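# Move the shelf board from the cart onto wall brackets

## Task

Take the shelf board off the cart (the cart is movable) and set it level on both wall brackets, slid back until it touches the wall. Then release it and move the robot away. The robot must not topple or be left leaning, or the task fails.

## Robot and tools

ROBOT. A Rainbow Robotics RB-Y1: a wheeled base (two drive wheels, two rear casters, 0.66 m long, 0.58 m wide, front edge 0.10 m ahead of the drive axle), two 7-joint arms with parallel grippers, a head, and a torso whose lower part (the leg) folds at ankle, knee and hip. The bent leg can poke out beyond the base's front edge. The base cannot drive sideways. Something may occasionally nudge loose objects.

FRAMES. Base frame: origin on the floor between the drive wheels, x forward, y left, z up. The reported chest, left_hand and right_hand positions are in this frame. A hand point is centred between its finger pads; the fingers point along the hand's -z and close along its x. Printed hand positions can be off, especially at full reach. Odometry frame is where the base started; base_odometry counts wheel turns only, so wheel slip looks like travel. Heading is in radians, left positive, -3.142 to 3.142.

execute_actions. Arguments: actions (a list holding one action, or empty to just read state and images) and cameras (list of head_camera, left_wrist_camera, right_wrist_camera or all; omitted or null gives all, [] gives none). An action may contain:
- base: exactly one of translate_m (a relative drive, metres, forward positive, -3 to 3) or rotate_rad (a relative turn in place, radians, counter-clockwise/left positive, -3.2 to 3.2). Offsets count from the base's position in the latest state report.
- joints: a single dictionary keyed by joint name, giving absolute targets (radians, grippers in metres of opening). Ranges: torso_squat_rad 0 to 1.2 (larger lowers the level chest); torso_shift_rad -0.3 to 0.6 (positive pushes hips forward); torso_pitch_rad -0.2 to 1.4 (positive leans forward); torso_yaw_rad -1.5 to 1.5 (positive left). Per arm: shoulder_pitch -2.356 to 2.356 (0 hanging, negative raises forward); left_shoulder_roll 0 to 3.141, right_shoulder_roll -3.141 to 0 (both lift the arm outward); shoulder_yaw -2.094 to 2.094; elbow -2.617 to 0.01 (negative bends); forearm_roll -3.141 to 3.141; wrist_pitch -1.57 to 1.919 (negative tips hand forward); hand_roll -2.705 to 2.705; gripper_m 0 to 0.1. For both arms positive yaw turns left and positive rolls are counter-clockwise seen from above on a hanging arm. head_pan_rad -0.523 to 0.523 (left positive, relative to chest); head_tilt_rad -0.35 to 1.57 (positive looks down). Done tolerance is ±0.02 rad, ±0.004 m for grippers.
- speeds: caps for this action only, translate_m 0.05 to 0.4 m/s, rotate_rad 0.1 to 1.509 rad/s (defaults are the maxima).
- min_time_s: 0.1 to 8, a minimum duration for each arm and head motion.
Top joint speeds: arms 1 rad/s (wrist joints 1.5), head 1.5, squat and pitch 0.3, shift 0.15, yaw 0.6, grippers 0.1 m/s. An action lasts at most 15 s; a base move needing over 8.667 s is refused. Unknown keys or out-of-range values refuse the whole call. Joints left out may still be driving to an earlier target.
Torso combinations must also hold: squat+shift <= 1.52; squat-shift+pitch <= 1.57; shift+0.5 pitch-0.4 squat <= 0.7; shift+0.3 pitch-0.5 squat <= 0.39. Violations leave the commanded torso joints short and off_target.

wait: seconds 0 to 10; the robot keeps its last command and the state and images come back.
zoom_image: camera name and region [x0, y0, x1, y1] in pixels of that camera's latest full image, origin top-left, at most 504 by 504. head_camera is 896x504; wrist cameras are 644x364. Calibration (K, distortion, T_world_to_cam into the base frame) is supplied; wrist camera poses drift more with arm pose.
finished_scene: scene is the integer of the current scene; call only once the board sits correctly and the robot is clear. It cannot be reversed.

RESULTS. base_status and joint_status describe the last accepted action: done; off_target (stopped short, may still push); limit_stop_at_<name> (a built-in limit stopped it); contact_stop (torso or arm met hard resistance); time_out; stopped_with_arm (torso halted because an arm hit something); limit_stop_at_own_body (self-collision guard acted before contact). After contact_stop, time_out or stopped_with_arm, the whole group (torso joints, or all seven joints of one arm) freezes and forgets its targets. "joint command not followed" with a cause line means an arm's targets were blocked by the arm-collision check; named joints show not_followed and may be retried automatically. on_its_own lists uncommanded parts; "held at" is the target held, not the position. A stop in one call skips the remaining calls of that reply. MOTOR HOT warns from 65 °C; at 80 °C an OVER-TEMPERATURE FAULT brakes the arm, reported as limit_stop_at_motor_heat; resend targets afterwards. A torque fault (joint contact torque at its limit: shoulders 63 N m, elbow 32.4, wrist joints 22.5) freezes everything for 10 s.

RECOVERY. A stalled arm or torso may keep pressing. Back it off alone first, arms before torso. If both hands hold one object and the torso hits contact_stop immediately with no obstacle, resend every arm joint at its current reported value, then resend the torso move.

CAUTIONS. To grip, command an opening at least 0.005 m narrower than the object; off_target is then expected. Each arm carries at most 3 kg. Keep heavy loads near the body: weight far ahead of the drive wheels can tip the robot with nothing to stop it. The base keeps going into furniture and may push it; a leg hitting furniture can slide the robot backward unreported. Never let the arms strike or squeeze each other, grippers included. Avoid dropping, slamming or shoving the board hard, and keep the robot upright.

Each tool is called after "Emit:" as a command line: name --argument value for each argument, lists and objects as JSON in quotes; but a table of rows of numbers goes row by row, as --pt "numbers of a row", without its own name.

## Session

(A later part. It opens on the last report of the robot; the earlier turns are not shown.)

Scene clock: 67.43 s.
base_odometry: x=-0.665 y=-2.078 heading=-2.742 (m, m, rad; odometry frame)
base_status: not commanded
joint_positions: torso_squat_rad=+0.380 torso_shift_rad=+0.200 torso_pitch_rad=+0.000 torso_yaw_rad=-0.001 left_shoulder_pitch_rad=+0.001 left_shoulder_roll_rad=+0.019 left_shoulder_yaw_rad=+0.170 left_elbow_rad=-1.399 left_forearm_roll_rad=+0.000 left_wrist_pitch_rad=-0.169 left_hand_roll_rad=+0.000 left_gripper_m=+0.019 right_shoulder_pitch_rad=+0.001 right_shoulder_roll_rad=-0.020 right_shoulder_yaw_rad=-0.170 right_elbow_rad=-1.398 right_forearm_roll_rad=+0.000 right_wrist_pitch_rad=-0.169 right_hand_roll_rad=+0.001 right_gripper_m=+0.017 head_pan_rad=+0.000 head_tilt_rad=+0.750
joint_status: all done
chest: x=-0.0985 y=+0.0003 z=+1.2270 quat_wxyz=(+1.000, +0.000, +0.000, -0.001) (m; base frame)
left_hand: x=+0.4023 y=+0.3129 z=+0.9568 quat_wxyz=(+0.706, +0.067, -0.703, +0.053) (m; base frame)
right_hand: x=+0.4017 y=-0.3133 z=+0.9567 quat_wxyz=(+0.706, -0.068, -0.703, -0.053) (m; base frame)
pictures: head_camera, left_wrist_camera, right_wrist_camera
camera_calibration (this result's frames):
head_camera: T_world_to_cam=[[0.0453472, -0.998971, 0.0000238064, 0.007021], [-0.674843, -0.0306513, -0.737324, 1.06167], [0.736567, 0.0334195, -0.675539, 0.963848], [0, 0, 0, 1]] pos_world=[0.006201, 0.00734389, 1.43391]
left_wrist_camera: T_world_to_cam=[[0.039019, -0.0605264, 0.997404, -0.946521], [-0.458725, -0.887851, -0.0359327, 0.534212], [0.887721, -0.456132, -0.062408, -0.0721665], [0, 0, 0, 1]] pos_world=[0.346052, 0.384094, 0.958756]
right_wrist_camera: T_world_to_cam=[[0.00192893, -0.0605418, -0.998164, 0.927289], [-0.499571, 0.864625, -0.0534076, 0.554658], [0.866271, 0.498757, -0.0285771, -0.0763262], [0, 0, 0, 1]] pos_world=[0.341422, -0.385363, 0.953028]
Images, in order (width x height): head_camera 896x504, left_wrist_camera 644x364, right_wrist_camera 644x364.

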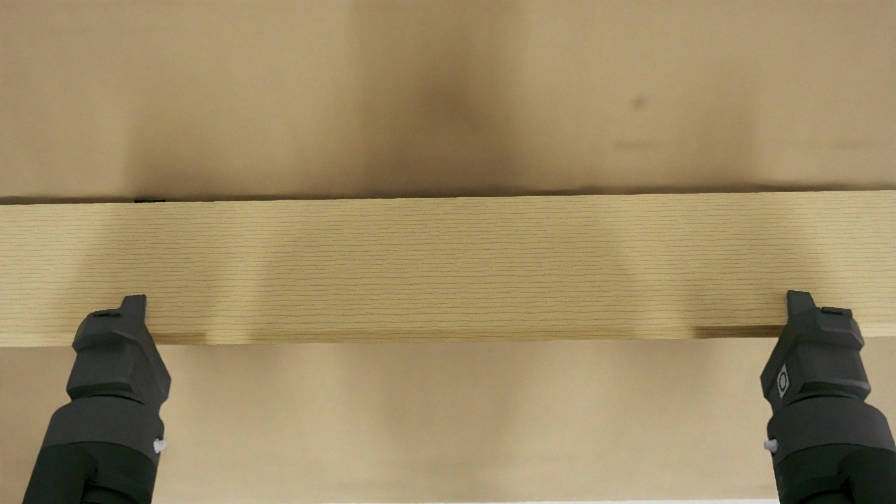

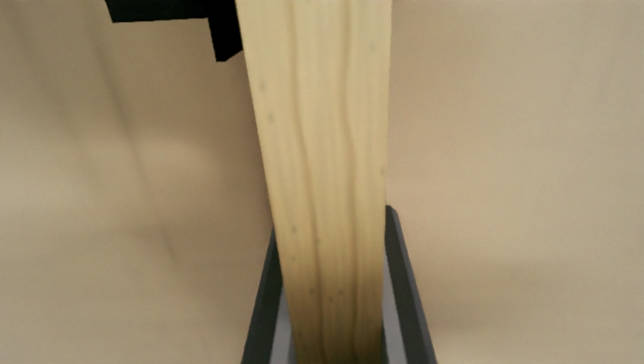

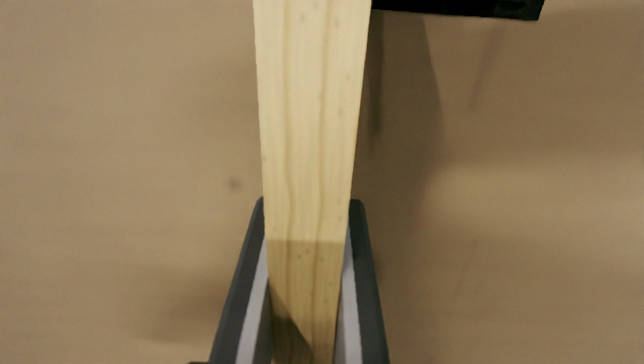

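Emit:
execute_actions --actions '[{"base":{"translate_m":0.047},"speeds":{"translate_m":0.05},"joints":{"torso_squat_rad":0.42}}]' --cameras '[]'

Emit:
execute_actions --actions '[{"joints":{"left_gripper_m":0.1,"right_gripper_m":0.1}}]'

Scene clock: 69.27 s.
base_odometry: x=-0.708 y=-2.096 heading=-2.741 (m, m, rad; odometry frame)
base_status: done
joint_positions: torso_squat_rad=+0.420 torso_shift_rad=+0.200 torso_pitch_rad=+0.001 torso_yaw_rad=-0.001 left_shoulder_pitch_rad=+0.002 left_shoulder_roll_rad=+0.019 left_shoulder_yaw_rad=+0.170 left_elbow_rad=-1.399 left_forearm_roll_rad=+0.000 left_wrist_pitch_rad=-0.169 left_hand_roll_rad=+0.000 left_gripper_m=+0.019 right_shoulder_pitch_rad=+0.001 right_shoulder_roll_rad=-0.020 right_shoulder_yaw_rad=-0.170 right_elbow_rad=-1.398 right_forearm_roll_rad=+0.000 right_wrist_pitch_rad=-0.169 right_hand_roll_rad=+0.001 right_gripper_m=+0.017 head_pan_rad=+0.000 head_tilt_rad=+0.750
joint_status: all done
chest: x=-0.1006 y=+0.0003 z=+1.2163 quat_wxyz=(+1.000, +0.000, +0.000, -0.001) (m; base frame)
left_hand: x=+0.4002 y=+0.3129 z=+0.9460 quat_wxyz=(+0.706, +0.067, -0.703, +0.053) (m; base frame)
right_hand: x=+0.3995 y=-0.3133 z=+0.9459 quat_wxyz=(+0.706, -0.068, -0.703, -0.053) (m; base frame)
pictures: none
No camera images: the call's "cameras" was empty. Leave "cameras" out to get every camera's image.

Scene clock: 70.73 s.
base_odometry: x=-0.708 y=-2.096 heading=-2.741 (m, m, rad; odometry frame)
base_status: not commanded
joint_positions: torso_squat_rad=+0.420 torso_shift_rad=+0.200 torso_pitch_rad=+0.000 torso_yaw_rad=-0.001 left_shoulder_pitch_rad=+0.000 left_shoulder_roll_rad=+0.020 left_shoulder_yaw_rad=+0.170 left_elbow_rad=-1.400 left_forearm_roll_rad=+0.000 left_wrist_pitch_rad=-0.170 left_hand_roll_rad=+0.000 left_gripper_m=+0.100 right_shoulder_pitch_rad=+0.000 right_shoulder_roll_rad=-0.020 right_shoulder_yaw_rad=-0.170 right_elbow_rad=-1.400 right_forearm_roll_rad=+0.000 right_wrist_pitch_rad=-0.170 right_hand_roll_rad=+0.001 right_gripper_m=+0.099 head_pan_rad=+0.000 head_tilt_rad=+0.750
joint_status: all done
chest: x=-0.1009 y=+0.0003 z=+1.2163 quat_wxyz=(+1.000, +0.000, +0.000, -0.001) (m; base frame)
left_hand: x=+0.4005 y=+0.3128 z=+0.9476 quat_wxyz=(+0.704, +0.067, -0.705, +0.053) (m; base frame)
right_hand: x=+0.3999 y=-0.3132 z=+0.9476 quat_wxyz=(+0.704, -0.068, -0.704, -0.053) (m; base frame)
pictures: head_camera, left_wrist_camera, right_wrist_camera
camera_calibration (this result's frames):
head_camera: T_world_to_cam=[[0.0453504, -0.998971, 0.0000082894, 0.007134], [-0.674569, -0.0306296, -0.737576, 1.05252], [0.736817, 0.0334438, -0.675264, 0.958099], [0, 0, 0, 1]] pos_world=[0.0037274, 0.00732237, 1.42328]
left_wrist_camera: T_world_to_cam=[[0.0357614, -0.0613275, 0.997477, -0.935795], [-0.458946, -0.887646, -0.0381207, 0.53507], [0.887744, -0.456425, -0.0598895, -0.0734462], [0, 0, 0, 1]] pos_world=[0.344235, 0.38404, 0.949433]
right_wrist_camera: T_world_to_cam=[[0.00570595, -0.0609125, -0.998127, 0.916595], [-0.499736, 0.864391, -0.0556079, 0.555195], [0.866159, 0.499117, -0.025508, -0.0778741], [0, 0, 0, 1]] pos_world=[0.339672, -0.385205, 0.943764]
Images, in order (width x height): head_camera 896x504, left_wrist_camera 644x364, right_wrist_camera 644x364.

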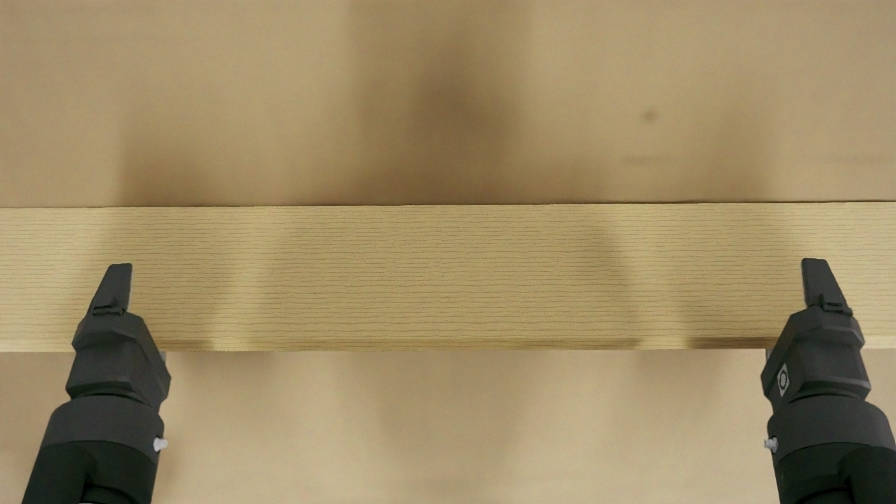

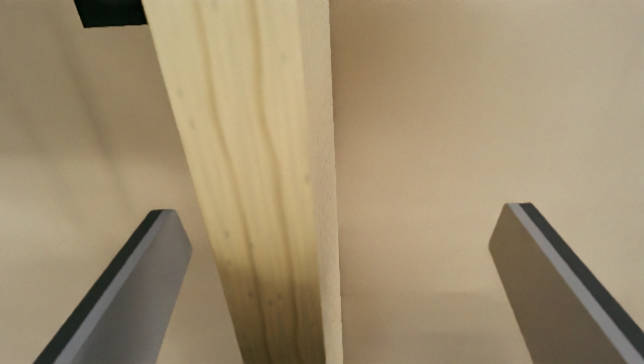

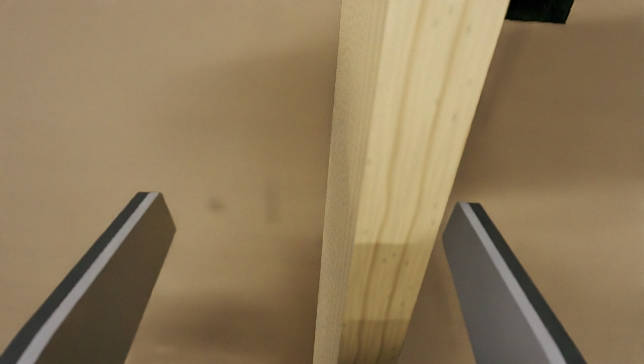

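Emit:
execute_actions --actions '[{"joints":{"left_gripper_m":0,"right_gripper_m":0,"torso_squat_rad":0.455}}]' --cameras '[]'

Emit:
execute_actions --actions '[{"base":{"translate_m":0.022},"speeds":{"translate_m":0.05}}]' --cameras '[]'

Emit:
execute_actions --actions '[{"joints":{"left_gripper_m":0.1,"right_gripper_m":0.1}}]' --cameras '[]'

Emit:
execute_actions --actions '[{"base":{"translate_m":-0.5}}]' --cameras '[]'

Emit:
finished_scene --scene 2

Scene clock: 72.37 s.
base_odometry: x=-0.708 y=-2.096 heading=-2.741 (m, m, rad; odometry frame)
base_status: not commanded
joint_positions: torso_squat_rad=+0.455 torso_shift_rad=+0.200 torso_pitch_rad=+0.000 torso_yaw_rad=-0.001 left_shoulder_pitch_rad=+0.000 left_shoulder_roll_rad=+0.020 left_shoulder_yaw_rad=+0.170 left_elbow_rad=-1.400 left_forearm_roll_rad=+0.000 left_wrist_pitch_rad=-0.170 left_hand_roll_rad=+0.000 left_gripper_m=+0.019 right_shoulder_pitch_rad=+0.001 right_shoulder_roll_rad=-0.020 right_shoulder_yaw_rad=-0.170 right_elbow_rad=-1.399 right_forearm_roll_rad=+0.000 right_wrist_pitch_rad=-0.169 right_hand_roll_rad=+0.001 right_gripper_m=+0.017 head_pan_rad=+0.000 head_tilt_rad=+0.750
joint_status: left_gripper_m off_target (ended at +0.019, target +0.000); right_gripper_m off_target (ended at +0.017, target +0.000); the others done
chest: x=-0.1031 y=+0.0003 z=+1.2062 quat_wxyz=(+1.000, +0.000, +0.000, -0.001) (m; base frame)
left_hand: x=+0.3984 y=+0.3128 z=+0.9375 quat_wxyz=(+0.704, +0.067, -0.705, +0.053) (m; base frame)
right_hand: x=+0.3974 y=-0.3133 z=+0.9364 quat_wxyz=(+0.705, -0.068, -0.704, -0.053) (m; base frame)
pictures: none
No camera images: the call's "cameras" was empty. Leave "cameras" out to get every camera's image.

Scene clock: 73.27 s.
base_odometry: x=-0.728 y=-2.105 heading=-2.740 (m, m, rad; odometry frame)
base_status: done
joint_positions: torso_squat_rad=+0.455 torso_shift_rad=+0.199 torso_pitch_rad=-0.001 torso_yaw_rad=-0.001 left_shoulder_pitch_rad=+0.003 left_shoulder_roll_rad=+0.019 left_shoulder_yaw_rad=+0.170 left_elbow_rad=-1.400 left_forearm_roll_rad=+0.000 left_wrist_pitch_rad=-0.170 left_hand_roll_rad=+0.000 left_gripper_m=+0.019 right_shoulder_pitch_rad=+0.003 right_shoulder_roll_rad=-0.020 right_shoulder_yaw_rad=-0.171 right_elbow_rad=-1.399 right_forearm_roll_rad=+0.000 right_wrist_pitch_rad=-0.170 right_hand_roll_rad=+0.001 right_gripper_m=+0.017 head_pan_rad=+0.000 head_tilt_rad=+0.750
joint_status: not commanded
chest: x=-0.1039 y=+0.0002 z=+1.2062 quat_wxyz=(+1.000, +0.000, -0.001, +0.000) (m; base frame)
left_hand: x=+0.3968 y=+0.3133 z=+0.9367 quat_wxyz=(+0.705, +0.067, -0.704, +0.053) (m; base frame)
right_hand: x=+0.3961 y=-0.3140 z=+0.9362 quat_wxyz=(+0.705, -0.068, -0.703, -0.054) (m; base frame)
pictures: none
No camera images: the call's "cameras" was empty. Leave "cameras" out to get every camera's image.

Scene clock: 74.73 s.
base_odometry: x=-0.729 y=-2.105 heading=-2.740 (m, m, rad; odometry frame)
base_status: not commanded
joint_positions: torso_squat_rad=+0.455 torso_shift_rad=+0.200 torso_pitch_rad=+0.000 torso_yaw_rad=-0.001 left_shoulder_pitch_rad=+0.000 left_shoulder_roll_rad=+0.020 left_shoulder_yaw_rad=+0.170 left_elbow_rad=-1.400 left_forearm_roll_rad=+0.000 left_wrist_pitch_rad=-0.170 left_hand_roll_rad=+0.000 left_gripper_m=+0.100 right_shoulder_pitch_rad=+0.000 right_shoulder_roll_rad=-0.020 right_shoulder_yaw_rad=-0.170 right_elbow_rad=-1.400 right_forearm_roll_rad=+0.000 right_wrist_pitch_rad=-0.170 right_hand_roll_rad=+0.001 right_gripper_m=+0.099 head_pan_rad=+0.000 head_tilt_rad=+0.750
joint_status: all done
chest: x=-0.1032 y=+0.0002 z=+1.2062 quat_wxyz=(+1.000, +0.000, +0.000, +0.000) (m; base frame)
left_hand: x=+0.3982 y=+0.3130 z=+0.9376 quat_wxyz=(+0.704, +0.067, -0.705, +0.053) (m; base frame)
right_hand: x=+0.3977 y=-0.3134 z=+0.9376 quat_wxyz=(+0.704, -0.068, -0.705, -0.053) (m; base frame)
pictures: none
No camera images: the call's "cameras" was empty. Leave "cameras" out to get every camera's image.

Scene clock: 77.83 s.
base_odometry: x=-0.268 y=-1.909 heading=-2.738 (m, m, rad; odometry frame)
base_status: done
joint_positions: torso_squat_rad=+0.455 torso_shift_rad=+0.200 torso_pitch_rad=+0.000 torso_yaw_rad=-0.001 left_shoulder_pitch_rad=+0.000 left_shoulder_roll_rad=+0.020 left_shoulder_yaw_rad=+0.170 left_elbow_rad=-1.400 left_forearm_roll_rad=+0.000 left_wrist_pitch_rad=-0.170 left_hand_roll_rad=+0.000 left_gripper_m=+0.100 right_shoulder_pitch_rad=+0.000 right_shoulder_roll_rad=-0.020 right_shoulder_yaw_rad=-0.170 right_elbow_rad=-1.400 right_forearm_roll_rad=+0.000 right_wrist_pitch_rad=-0.170 right_hand_roll_rad=+0.001 right_gripper_m=+0.099 head_pan_rad=+0.000 head_tilt_rad=+0.750
joint_status: not commanded
chest: x=-0.1032 y=+0.0003 z=+1.2062 quat_wxyz=(+1.000, +0.000, +0.000, +0.000) (m; base frame)
left_hand: x=+0.3984 y=+0.3129 z=+0.9379 quat_wxyz=(+0.704, +0.067, -0.705, +0.053) (m; base frame)
right_hand: x=+0.3978 y=-0.3133 z=+0.9378 quat_wxyz=(+0.704, -0.068, -0.705, -0.053) (m; base frame)
pictures: none
No camera images: the call's "cameras" was empty. Leave "cameras" out to get every camera's image.

The scene is finished: the task was done.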